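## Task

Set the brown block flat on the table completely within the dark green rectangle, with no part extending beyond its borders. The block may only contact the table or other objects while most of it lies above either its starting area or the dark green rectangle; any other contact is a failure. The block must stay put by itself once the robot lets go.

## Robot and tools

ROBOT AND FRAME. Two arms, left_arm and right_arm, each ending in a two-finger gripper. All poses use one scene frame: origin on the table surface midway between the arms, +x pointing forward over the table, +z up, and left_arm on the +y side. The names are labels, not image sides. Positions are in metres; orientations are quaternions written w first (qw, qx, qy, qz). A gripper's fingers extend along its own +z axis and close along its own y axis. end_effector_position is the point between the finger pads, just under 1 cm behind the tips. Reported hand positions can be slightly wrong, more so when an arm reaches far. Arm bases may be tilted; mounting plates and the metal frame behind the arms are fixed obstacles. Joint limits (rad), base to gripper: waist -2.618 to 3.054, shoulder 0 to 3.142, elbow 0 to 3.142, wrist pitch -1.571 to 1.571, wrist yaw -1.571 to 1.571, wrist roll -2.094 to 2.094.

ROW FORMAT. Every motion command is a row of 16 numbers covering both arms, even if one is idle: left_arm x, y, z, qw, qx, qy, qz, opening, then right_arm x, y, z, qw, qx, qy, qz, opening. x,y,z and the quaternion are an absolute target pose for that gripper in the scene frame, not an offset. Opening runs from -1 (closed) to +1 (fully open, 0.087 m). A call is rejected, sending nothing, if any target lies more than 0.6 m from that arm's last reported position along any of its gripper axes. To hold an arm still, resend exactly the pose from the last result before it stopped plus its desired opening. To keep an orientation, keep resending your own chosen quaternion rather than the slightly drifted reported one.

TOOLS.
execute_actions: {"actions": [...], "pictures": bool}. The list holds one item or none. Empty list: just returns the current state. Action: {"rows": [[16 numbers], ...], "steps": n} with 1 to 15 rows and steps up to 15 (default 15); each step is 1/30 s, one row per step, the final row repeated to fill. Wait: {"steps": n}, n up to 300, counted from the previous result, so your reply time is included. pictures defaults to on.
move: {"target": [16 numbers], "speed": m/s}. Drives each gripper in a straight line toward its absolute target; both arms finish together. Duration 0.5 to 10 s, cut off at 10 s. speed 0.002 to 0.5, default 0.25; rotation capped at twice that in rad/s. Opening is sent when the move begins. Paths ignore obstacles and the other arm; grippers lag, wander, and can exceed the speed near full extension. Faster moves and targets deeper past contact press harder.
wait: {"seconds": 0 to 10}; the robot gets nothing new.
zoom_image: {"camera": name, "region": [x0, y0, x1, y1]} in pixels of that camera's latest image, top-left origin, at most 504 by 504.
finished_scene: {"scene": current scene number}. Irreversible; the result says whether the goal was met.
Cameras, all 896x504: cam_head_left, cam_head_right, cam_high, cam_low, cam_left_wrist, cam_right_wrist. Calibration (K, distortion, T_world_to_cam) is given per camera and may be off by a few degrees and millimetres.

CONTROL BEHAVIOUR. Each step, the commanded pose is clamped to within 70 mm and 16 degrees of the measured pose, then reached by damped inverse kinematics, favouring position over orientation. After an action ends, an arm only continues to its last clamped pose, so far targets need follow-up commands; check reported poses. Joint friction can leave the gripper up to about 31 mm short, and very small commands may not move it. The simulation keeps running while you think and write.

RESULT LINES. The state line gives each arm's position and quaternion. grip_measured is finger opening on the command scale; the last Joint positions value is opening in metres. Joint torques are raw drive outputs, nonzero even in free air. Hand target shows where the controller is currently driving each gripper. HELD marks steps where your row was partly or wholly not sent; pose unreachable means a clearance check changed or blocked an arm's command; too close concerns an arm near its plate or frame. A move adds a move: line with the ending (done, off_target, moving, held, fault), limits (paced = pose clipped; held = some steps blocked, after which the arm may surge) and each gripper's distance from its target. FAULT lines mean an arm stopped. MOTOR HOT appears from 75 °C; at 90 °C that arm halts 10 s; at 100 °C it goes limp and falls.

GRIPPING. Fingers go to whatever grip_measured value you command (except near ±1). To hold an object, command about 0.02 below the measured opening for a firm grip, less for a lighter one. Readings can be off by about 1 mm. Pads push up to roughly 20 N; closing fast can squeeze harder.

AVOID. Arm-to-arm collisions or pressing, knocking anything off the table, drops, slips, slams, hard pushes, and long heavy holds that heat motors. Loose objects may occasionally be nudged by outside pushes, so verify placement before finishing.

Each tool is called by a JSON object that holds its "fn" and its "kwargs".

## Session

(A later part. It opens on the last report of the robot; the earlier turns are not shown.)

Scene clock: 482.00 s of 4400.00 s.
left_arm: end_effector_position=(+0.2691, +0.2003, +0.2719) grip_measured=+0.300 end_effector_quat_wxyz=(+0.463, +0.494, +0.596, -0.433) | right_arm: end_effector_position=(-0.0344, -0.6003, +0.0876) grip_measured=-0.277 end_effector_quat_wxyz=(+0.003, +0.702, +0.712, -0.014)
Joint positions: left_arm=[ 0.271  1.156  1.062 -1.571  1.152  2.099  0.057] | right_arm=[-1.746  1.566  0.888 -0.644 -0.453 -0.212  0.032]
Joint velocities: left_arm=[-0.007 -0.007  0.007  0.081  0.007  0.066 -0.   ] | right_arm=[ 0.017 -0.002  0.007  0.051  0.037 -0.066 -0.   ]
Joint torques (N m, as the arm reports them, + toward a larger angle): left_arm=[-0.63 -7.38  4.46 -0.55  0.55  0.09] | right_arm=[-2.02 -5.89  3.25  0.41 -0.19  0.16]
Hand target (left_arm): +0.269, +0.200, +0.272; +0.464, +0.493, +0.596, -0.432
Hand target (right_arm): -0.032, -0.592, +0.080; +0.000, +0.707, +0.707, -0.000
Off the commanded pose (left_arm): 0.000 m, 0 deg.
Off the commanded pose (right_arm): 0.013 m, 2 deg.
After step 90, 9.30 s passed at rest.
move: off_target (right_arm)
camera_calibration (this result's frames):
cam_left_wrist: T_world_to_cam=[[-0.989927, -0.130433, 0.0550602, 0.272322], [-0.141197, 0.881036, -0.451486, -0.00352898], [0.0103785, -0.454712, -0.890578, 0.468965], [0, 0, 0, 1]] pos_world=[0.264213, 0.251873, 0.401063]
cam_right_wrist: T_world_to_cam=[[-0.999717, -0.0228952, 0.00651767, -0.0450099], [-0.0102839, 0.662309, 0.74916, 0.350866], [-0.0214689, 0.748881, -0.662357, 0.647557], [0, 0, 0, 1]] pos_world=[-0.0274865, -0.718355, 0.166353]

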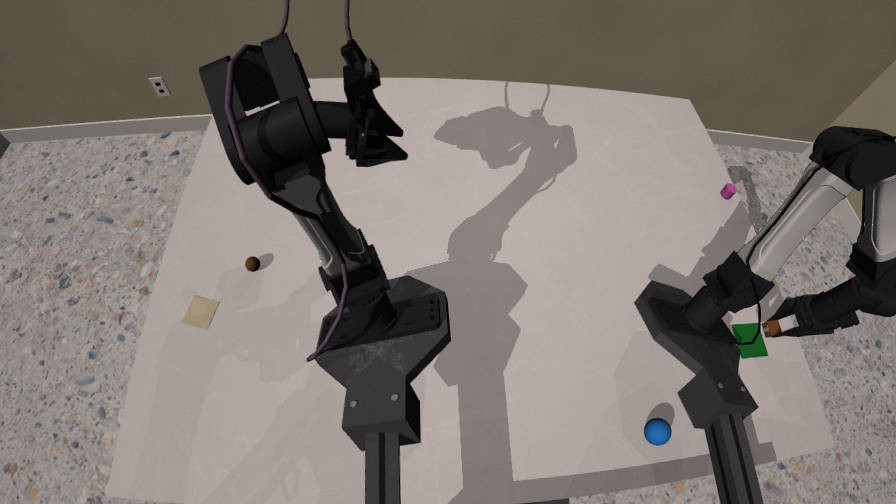

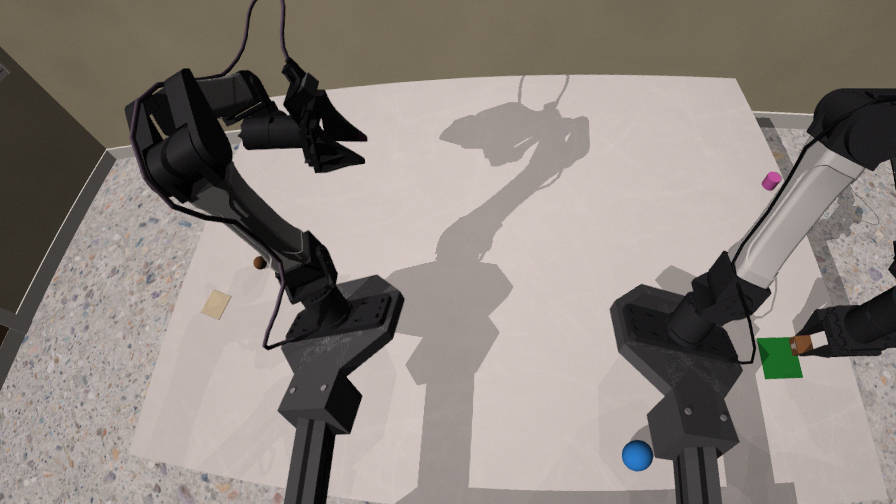

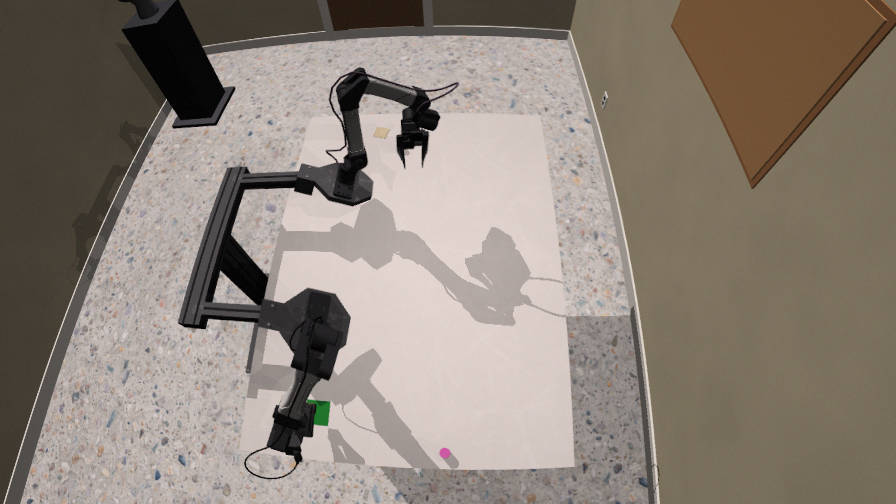

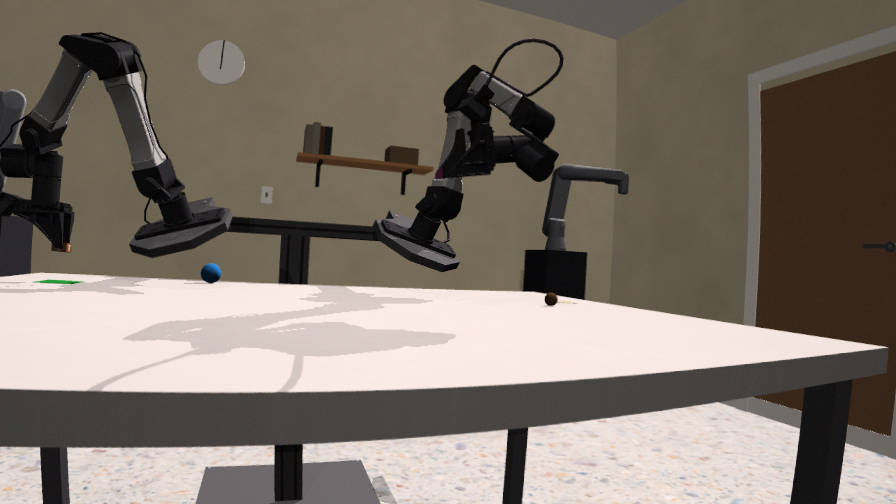

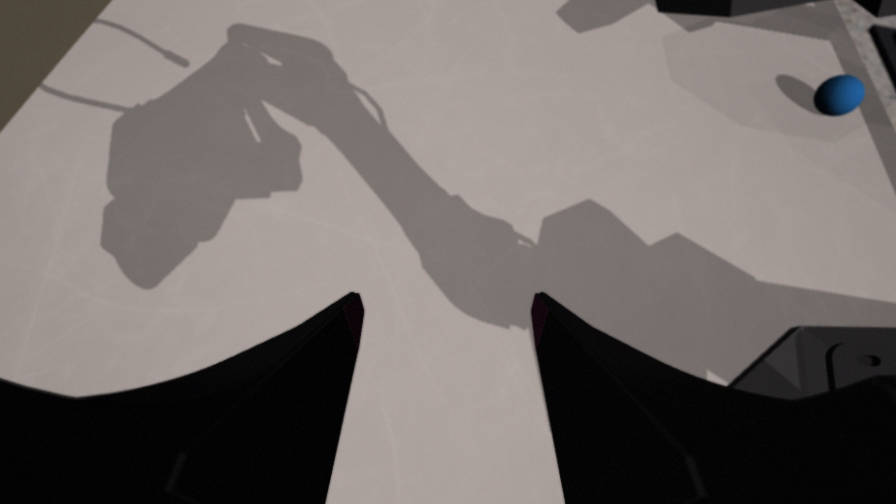

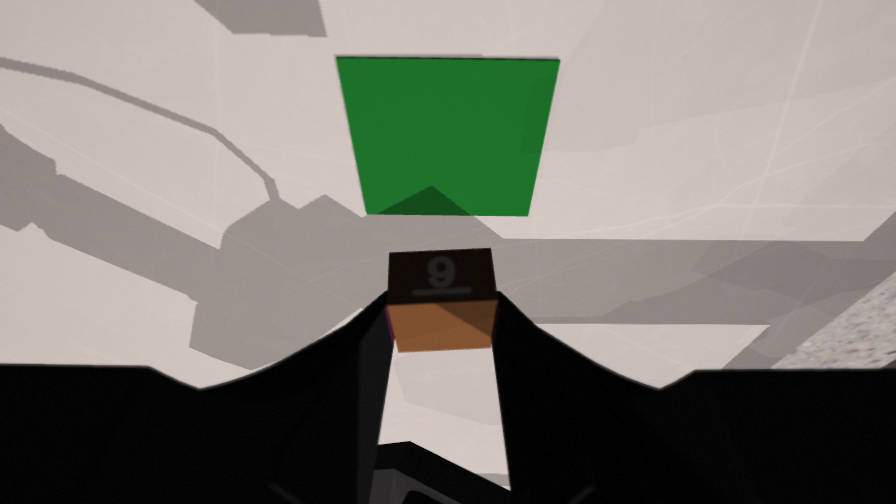

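{"fn": "move", "kwargs": {"target": [0.2695,0.2002,0.2721,0.464,0.493,0.596,-0.432,0.3,-0.030,-0.59,0.03,0,0.707,0.707,0,-0.30], "speed": 0.04}}

Scene clock: 501.27 s of 4400.00 s.
left_arm: end_effector_position=(+0.2691, +0.2003, +0.2719) grip_measured=+0.300 end_effector_quat_wxyz=(+0.463, +0.494, +0.596, -0.433) | right_arm: end_effector_position=(-0.0285, -0.6031, +0.0367) grip_measured=-0.277 end_effector_quat_wxyz=(+0.014, +0.702, +0.712, -0.009)
Joint positions: left_arm=[ 0.271  1.156  1.062 -1.571  1.152  2.099  0.057] | right_arm=[-1.657  1.691  0.821 -0.403 -0.452 -0.116  0.032]
Joint velocities: left_arm=[ 0.007 -0.012  0.002 -0.095 -0.081  0.051  0.   ] | right_arm=[-0.002 -0.017 -0.012 -0.022  0.022 -0.007  0.   ]
Joint torques (N m, as the arm reports them, + toward a larger angle): left_arm=[-0.61 -7.37  4.48 -0.56  0.54  0.09] | right_arm=[-2.17 -6.38  2.2   0.4  -0.04  0.16]
Hand target (left_arm): +0.269, +0.200, +0.272; +0.464, +0.493, +0.596, -0.432
Hand target (right_arm): -0.030, -0.592, +0.030; +0.002, +0.707, +0.707, +0.000
Off the commanded pose (left_arm): 0.000 m, 0 deg.
Off the commanded pose (right_arm): 0.015 m, 2 deg.
After step 90, 14.37 s passed at rest.
move: off_target (right_arm)
camera_calibration (this result's frames):
cam_left_wrist: T_world_to_cam=[[-0.989927, -0.130433, 0.0550602, 0.272322], [-0.141197, 0.881036, -0.451486, -0.00352898], [0.0103785, -0.454712, -0.890578, 0.468965], [0, 0, 0, 1]] pos_world=[0.264213, 0.251873, 0.401063]
cam_right_wrist: T_world_to_cam=[[-0.99958, -0.0248889, -0.0148336, -0.0392988], [-0.0276704, 0.668176, 0.743488, 0.394143], [-0.00859314, 0.743587, -0.668584, 0.613495], [0, 0, 0, 1]] pos_world=[-0.0231043, -0.720522, 0.11655]

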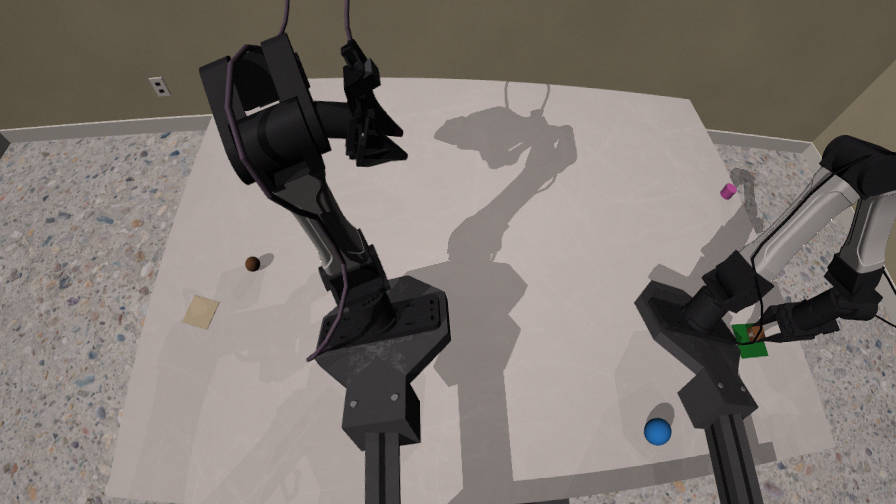

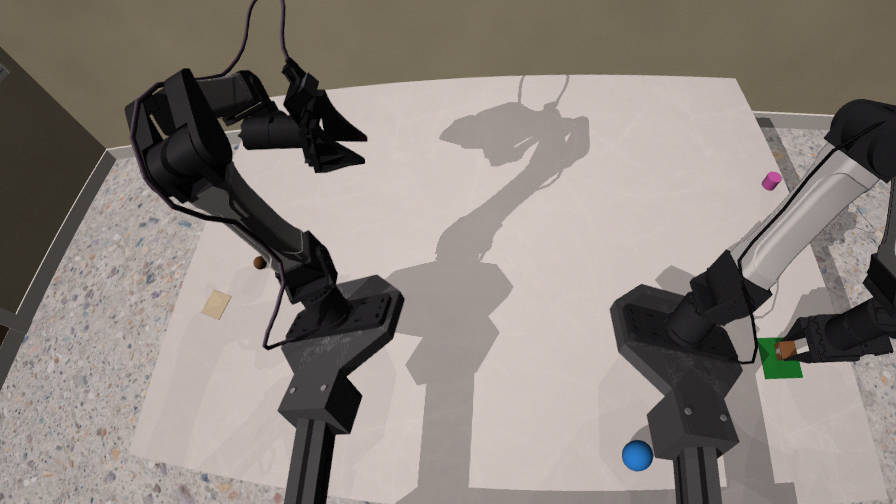

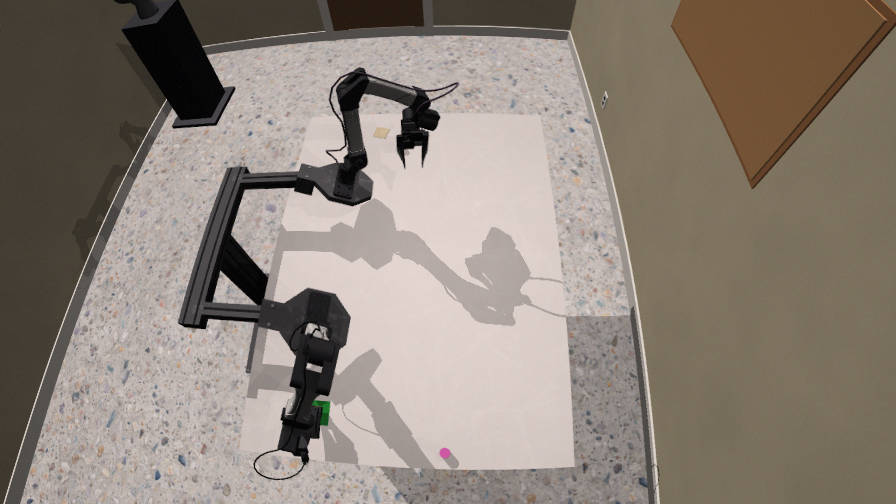

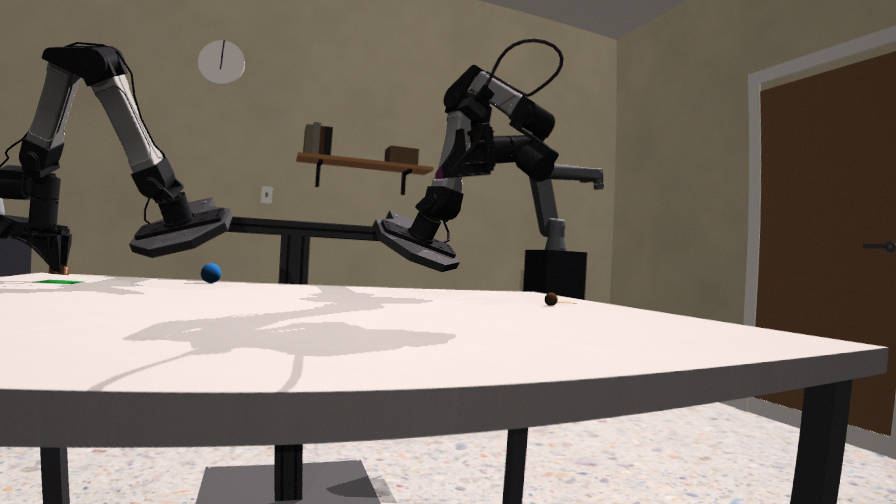

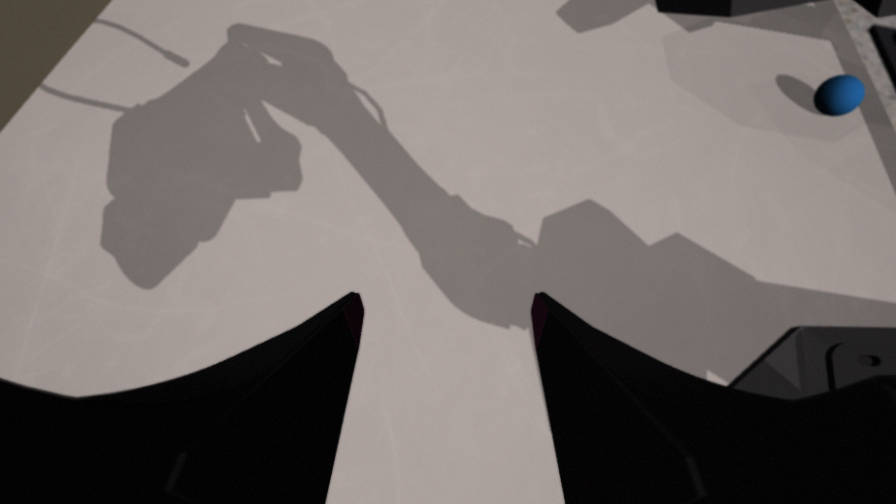

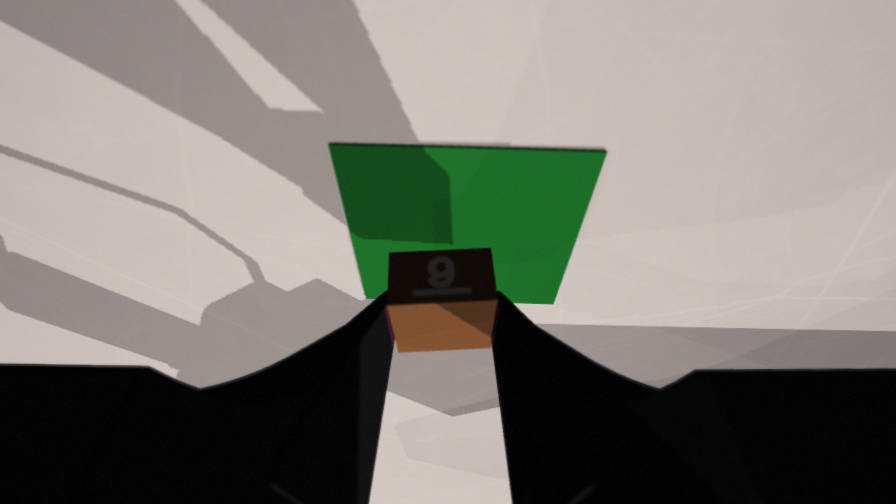

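{"fn": "execute_actions", "kwargs": {"actions": []}}

Scene clock: 517.53 s of 4400.00 s.
left_arm: end_effector_position=(+0.2691, +0.2003, +0.2719) grip_measured=+0.300 end_effector_quat_wxyz=(+0.463, +0.494, +0.596, -0.433) | right_arm: end_effector_position=(-0.0286, -0.6035, +0.0366) grip_measured=-0.277 end_effector_quat_wxyz=(+0.014, +0.702, +0.712, -0.010)
Joint positions: left_arm=[ 0.271  1.156  1.062 -1.571  1.152  2.099  0.057] | right_arm=[-1.657  1.691  0.821 -0.402 -0.452 -0.115  0.032]
Joint velocities: left_arm=[ 0.002 -0.002  0.007 -0.007 -0.007  0.022  0.001] | right_arm=[-0.017 -0.037  0.002  0.022 -0.037  0.037 -0.   ]
Joint torques (N m, as the arm reports them, + toward a larger angle): left_arm=[-0.6  -7.37  4.53 -0.54  0.55  0.09] | right_arm=[-2.16 -6.39  2.19  0.41 -0.04  0.14]
Hand target (left_arm): +0.269, +0.200, +0.272; +0.464, +0.493, +0.596, -0.432
Hand target (right_arm): -0.030, -0.591, +0.030; +0.002, +0.707, +0.707, +0.000
Off the commanded pose (left_arm): 0.000 m, 0 deg.
Off the commanded pose (right_arm): 0.015 m, 2 deg.
Steps of this call (steps 1 to 90: nothing new was sent; then 13.27 s passed at rest). Readings (end_effector_position):
1: left_arm (+0.2691, +0.2003, +0.2719) | right_arm (-0.0285, -0.6032, +0.0367)
2: left_arm (+0.2691, +0.2003, +0.2719) | right_arm (-0.0285, -0.6033, +0.0367)
4: left_arm (+0.2691, +0.2003, +0.2719) | right_arm (-0.0286, -0.6034, +0.0367)
8: left_arm (+0.2691, +0.2003, +0.2719) | right_arm (-0.0286, -0.6035, +0.0366)
90: the state above
camera_calibration (this result's frames):
cam_left_wrist: T_world_to_cam=[[-0.989927, -0.130433, 0.0550602, 0.272322], [-0.141197, 0.881036, -0.451486, -0.00352898], [0.0103785, -0.454712, -0.890578, 0.468965], [0, 0, 0, 1]] pos_world=[0.264213, 0.251873, 0.401063]
cam_right_wrist: T_world_to_cam=[[-0.999585, -0.024799, -0.0146653, -0.0392915], [-0.0274969, 0.669194, 0.742579, 0.395065], [-0.00860129, 0.742674, -0.669598, 0.613214], [0, 0, 0, 1]] pos_world=[-0.0231377, -0.720767, 0.116664]

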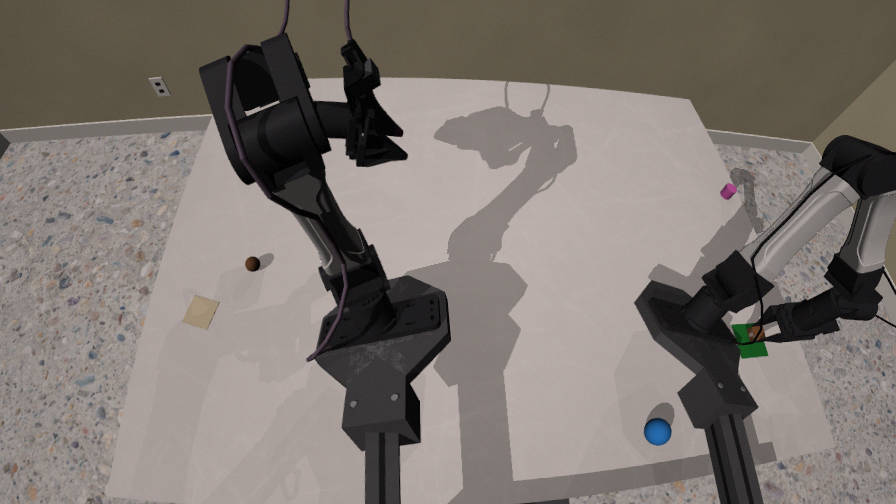

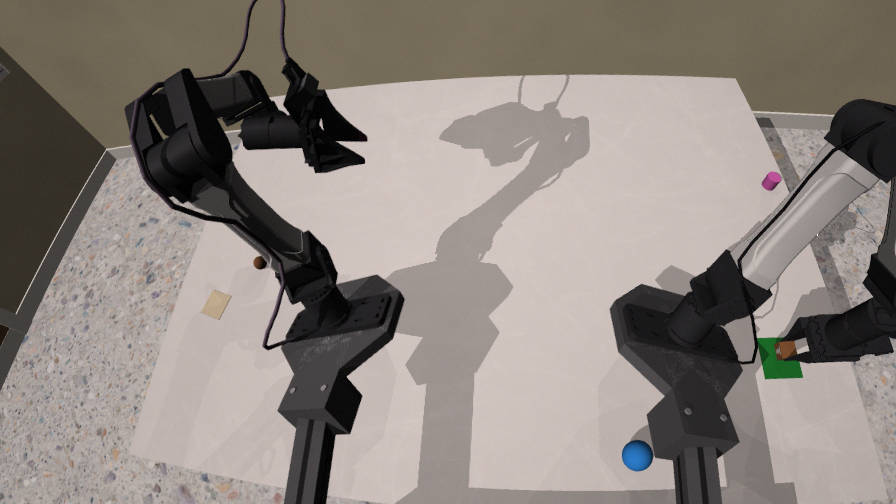

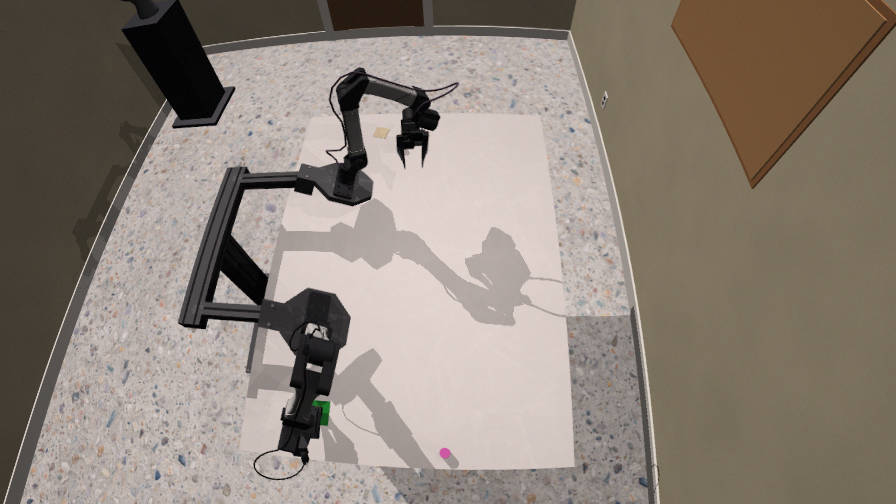

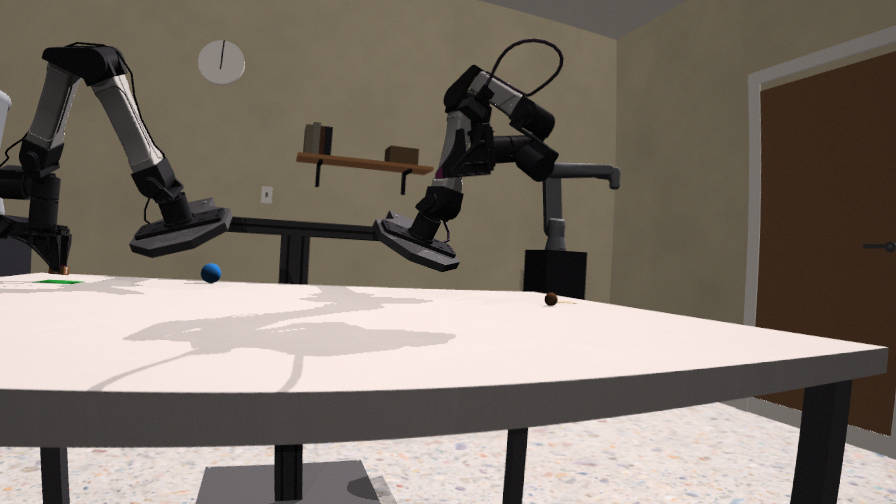

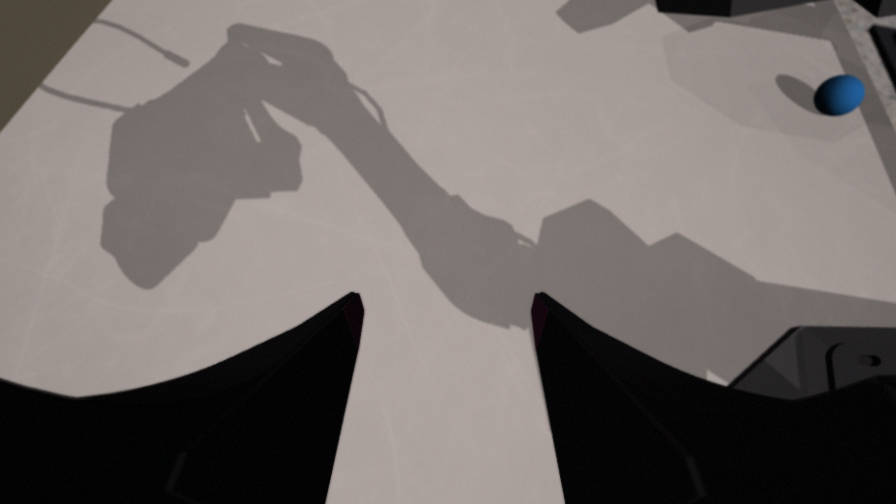

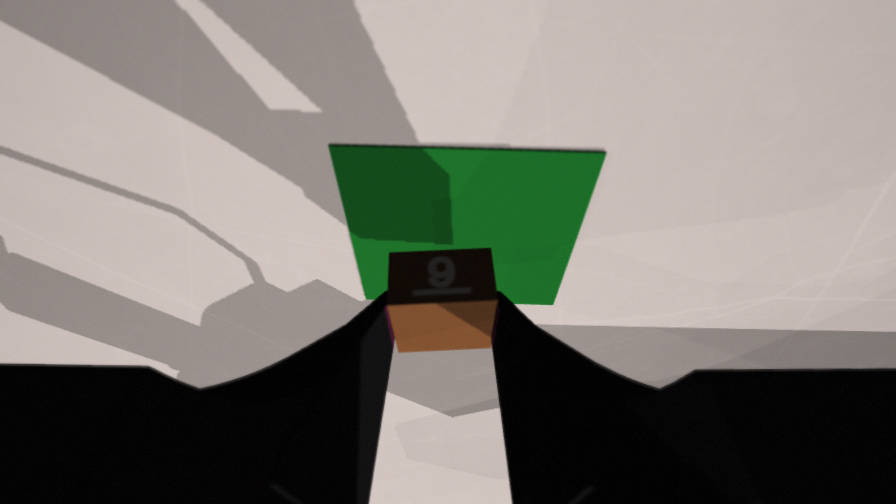

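{"fn": "move", "kwargs": {"target": [0.2695,0.2002,0.2721,0.464,0.493,0.596,-0.432,0.3,-0.034,-0.59,0.016,0,0.707,0.707,0,-0.30], "speed": 0.02}}

{"fn": "zoom_image", "kwargs": {"camera": "cam_low", "region": [0,240,120,300]}}

Scene clock: 537.57 s of 4400.00 s.
left_arm: end_effector_position=(+0.2691, +0.2003, +0.2719) grip_measured=+0.300 end_effector_quat_wxyz=(+0.463, +0.494, +0.596, -0.433) | right_arm: end_effector_position=(-0.0328, -0.6066, +0.0242) grip_measured=-0.277 end_effector_quat_wxyz=(+0.015, +0.700, +0.714, -0.012)
Joint positions: left_arm=[ 0.271  1.156  1.062 -1.571  1.152  2.099  0.057] | right_arm=[-1.649  1.74   0.821 -0.344 -0.447 -0.109  0.032]
Joint velocities: left_arm=[ 0.002 -0.012 -0.012 -0.051 -0.037  0.022 -0.   ] | right_arm=[-0.002 -0.022  0.017  0.022 -0.007  0.007 -0.   ]
Joint torques (N m, as the arm reports them, + toward a larger angle): left_arm=[-0.57 -7.39  4.51 -0.55  0.54  0.09] | right_arm=[-2.22 -6.54  1.25  0.41 -0.03  0.14]
Hand target (left_arm): +0.269, +0.200, +0.272; +0.464, +0.493, +0.596, -0.432
Hand target (right_arm): -0.034, -0.590, +0.016; +0.000, +0.707, +0.707, +0.000
Off the commanded pose (left_arm): 0.000 m, 0 deg.
Off the commanded pose (right_arm): 0.019 m, 2 deg.
After step 90, 15.53 s passed at rest.
move: off_target (right_arm)
camera_calibration (this result's frames):
cam_left_wrist: T_world_to_cam=[[-0.989927, -0.130433, 0.0550602, 0.272322], [-0.141197, 0.881036, -0.451486, -0.00352898], [0.0103785, -0.454712, -0.890578, 0.468965], [0, 0, 0, 1]] pos_world=[0.264213, 0.251873, 0.401063]
cam_right_wrist: T_world_to_cam=[[-0.999502, -0.029132, -0.0121132, -0.0464334], [-0.0285655, 0.672595, 0.739459, 0.408453], [-0.0133946, 0.739437, -0.673092, 0.605134], [0, 0, 0, 1]] pos_world=[-0.026637, -0.723535, 0.104715]

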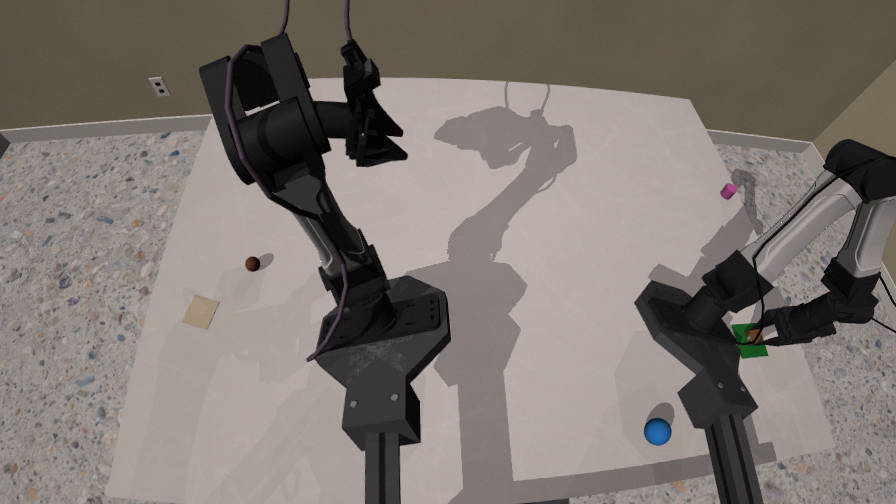

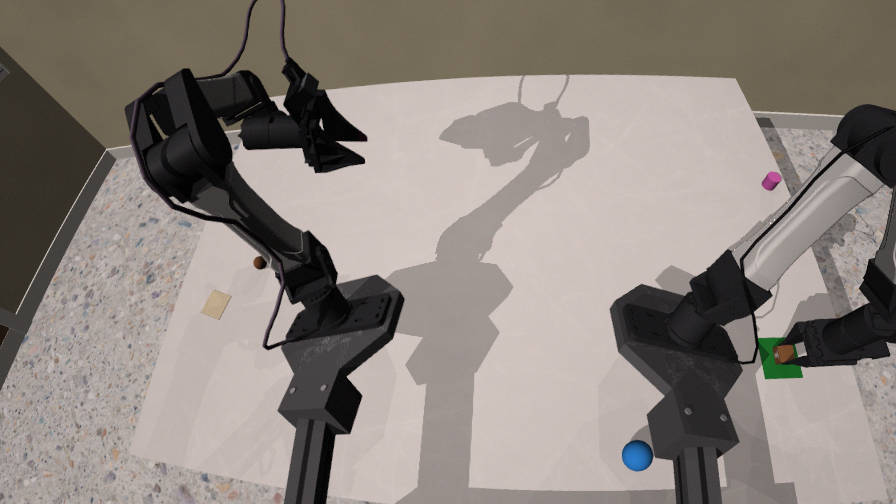

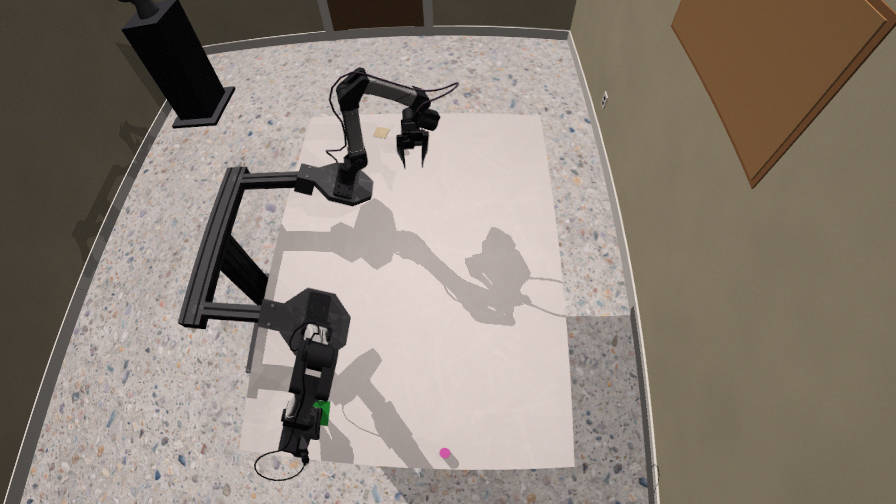

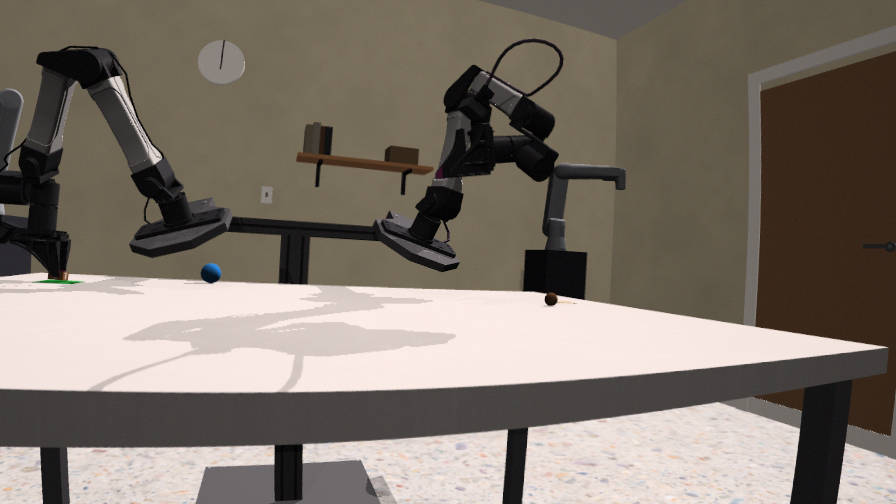

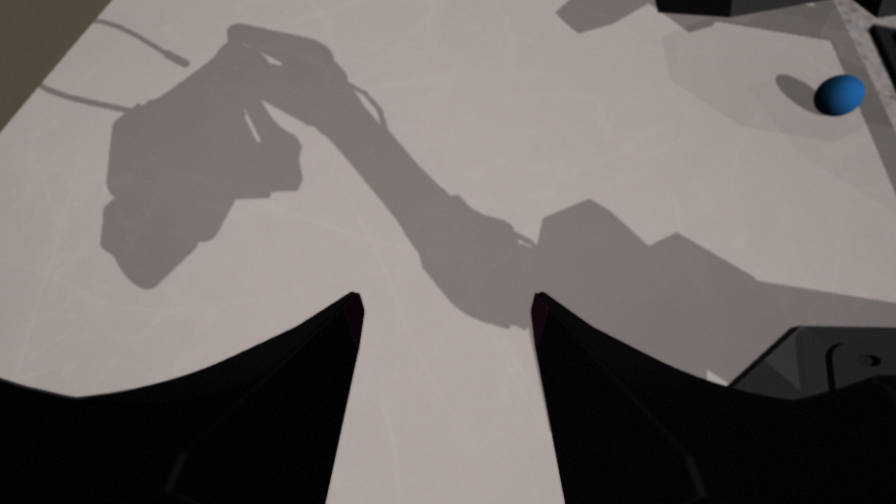

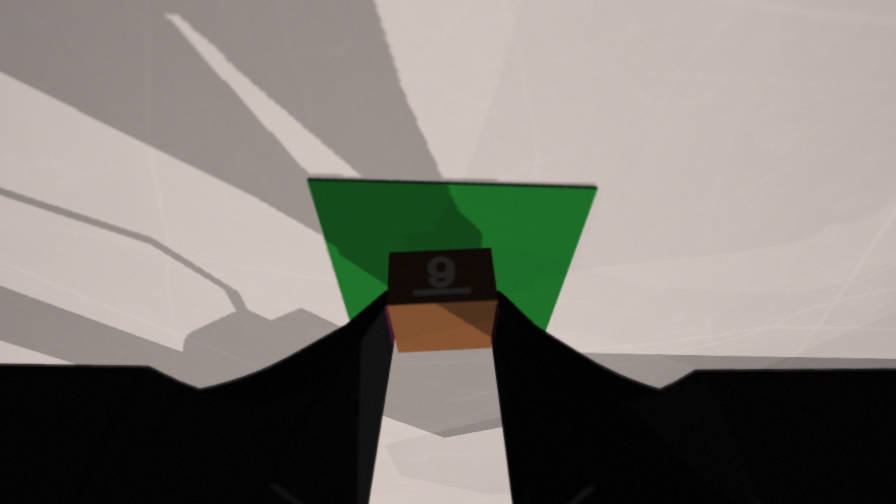

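Region (0, 240, 120, 300) of cam_low's 896x504 image, scaled by 4.200, with more detail than that image has.

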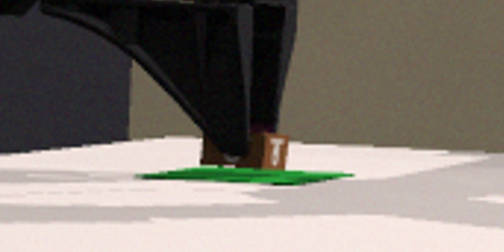

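{"fn": "move", "kwargs": {"target": [0.2695,0.2002,0.2721,0.464,0.493,0.596,-0.432,0.3,-0.034,-0.584,0.009,0,0.707,0.707,0,-0.30], "speed": 0.015}}

{"fn": "zoom_image", "kwargs": {"camera": "cam_low", "region": [0,240,120,300]}}

Scene clock: 547.40 s of 4400.00 s.
left_arm: end_effector_position=(+0.2691, +0.2003, +0.2719) grip_measured=+0.300 end_effector_quat_wxyz=(+0.463, +0.494, +0.596, -0.433) | right_arm: end_effector_position=(-0.0327, -0.6025, +0.0201) grip_measured=-0.277 end_effector_quat_wxyz=(+0.016, +0.702, +0.712, -0.014)
Joint positions: left_arm=[ 0.271  1.156  1.062 -1.571  1.152  2.099  0.057] | right_arm=[-1.645  1.74   0.794 -0.311 -0.446 -0.098  0.032]
Joint velocities: left_arm=[-0.007 -0.002 -0.017  0.022 -0.022  0.007 -0.001] | right_arm=[ 0.002 -0.007 -0.012  0.007 -0.051  0.022 -0.001]
Joint torques (N m, as the arm reports them, + toward a larger angle): left_arm=[-0.59 -7.34  4.52 -0.54  0.55  0.08] | right_arm=[-1.92 -5.7   0.7   0.53 -0.03  0.12]
Hand target (left_arm): +0.269, +0.200, +0.272; +0.464, +0.493, +0.596, -0.432
Hand target (right_arm): -0.034, -0.584, +0.010; -0.000, +0.707, +0.707, +0.000
Off the commanded pose (left_arm): 0.000 m, 0 deg.
Off the commanded pose (right_arm): 0.022 m, 3 deg.
After step 90, 4.77 s passed at rest.
move: off_target (right_arm)
camera_calibration (this result's frames):
cam_left_wrist: T_world_to_cam=[[-0.989927, -0.130433, 0.0550602, 0.272322], [-0.141197, 0.881036, -0.451486, -0.00352898], [0.0103785, -0.454712, -0.890578, 0.468965], [0, 0, 0, 1]] pos_world=[0.264213, 0.251873, 0.401063]
cam_right_wrist: T_world_to_cam=[[-0.999615, -0.0250527, -0.0119145, -0.0438063], [-0.0257199, 0.675988, 0.736463, 0.410872], [-0.0103963, 0.736486, -0.676373, 0.597688], [0, 0, 0, 1]] pos_world=[-0.0270081, -0.719031, 0.101146]

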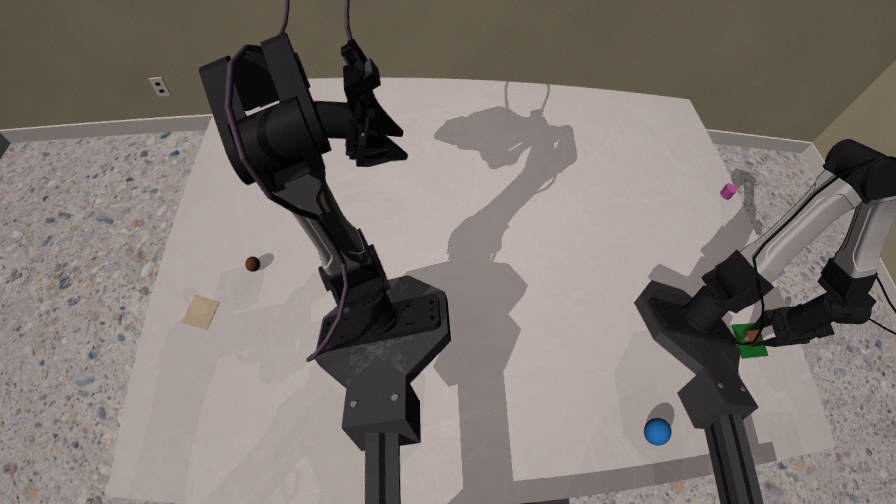

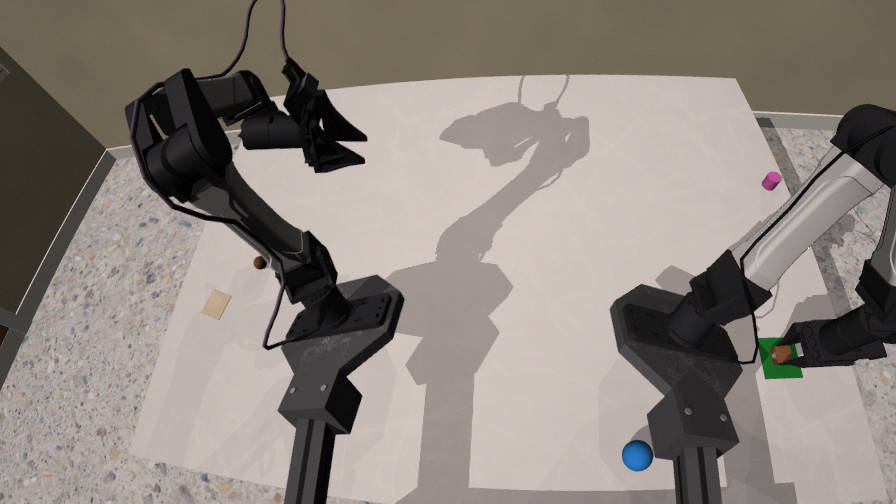

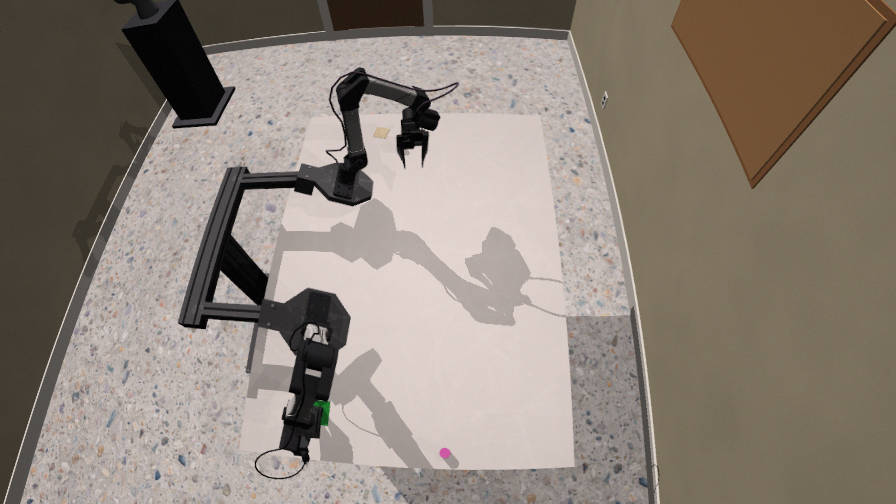

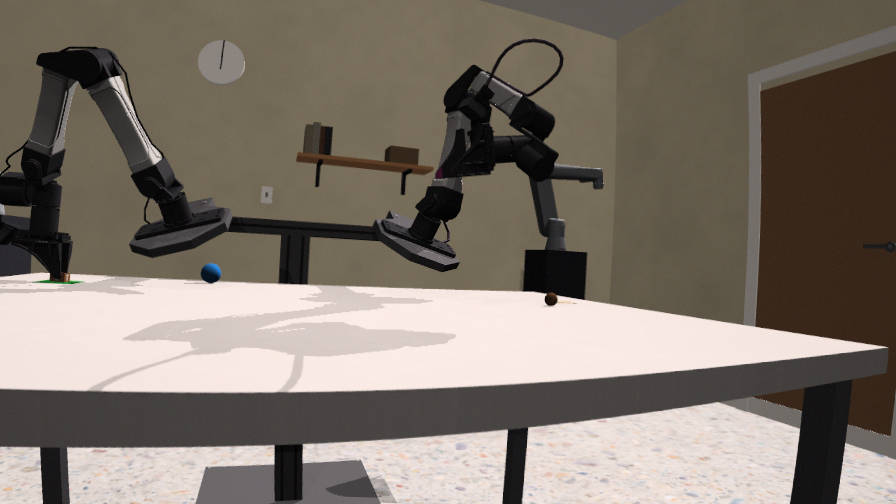

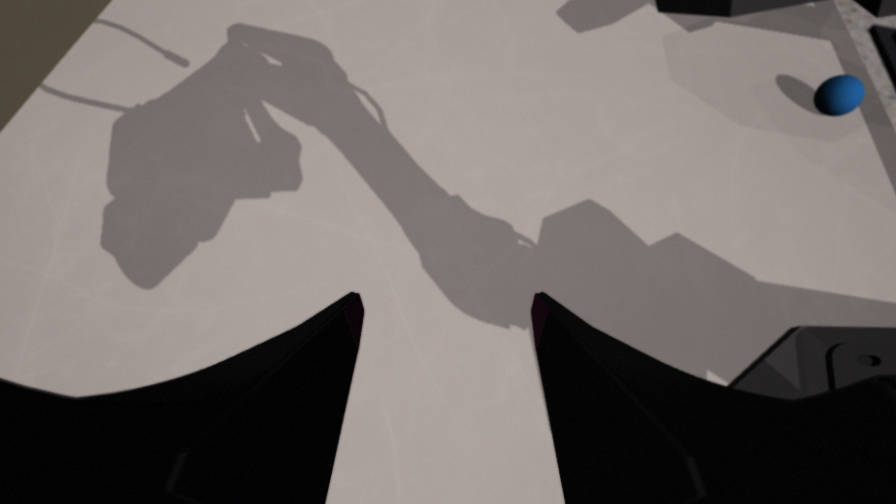

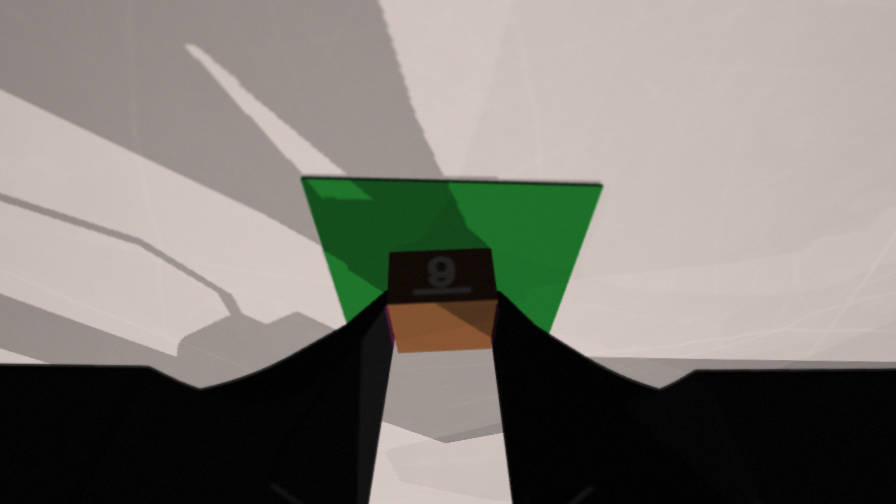

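Region (0, 240, 120, 300) of cam_low's 896x504 image, scaled by 4.200, with more detail than that image has.

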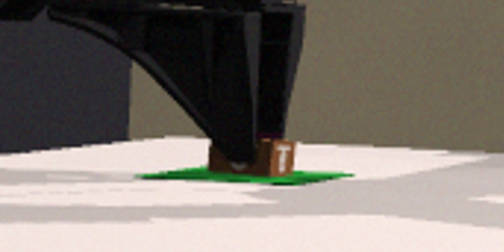

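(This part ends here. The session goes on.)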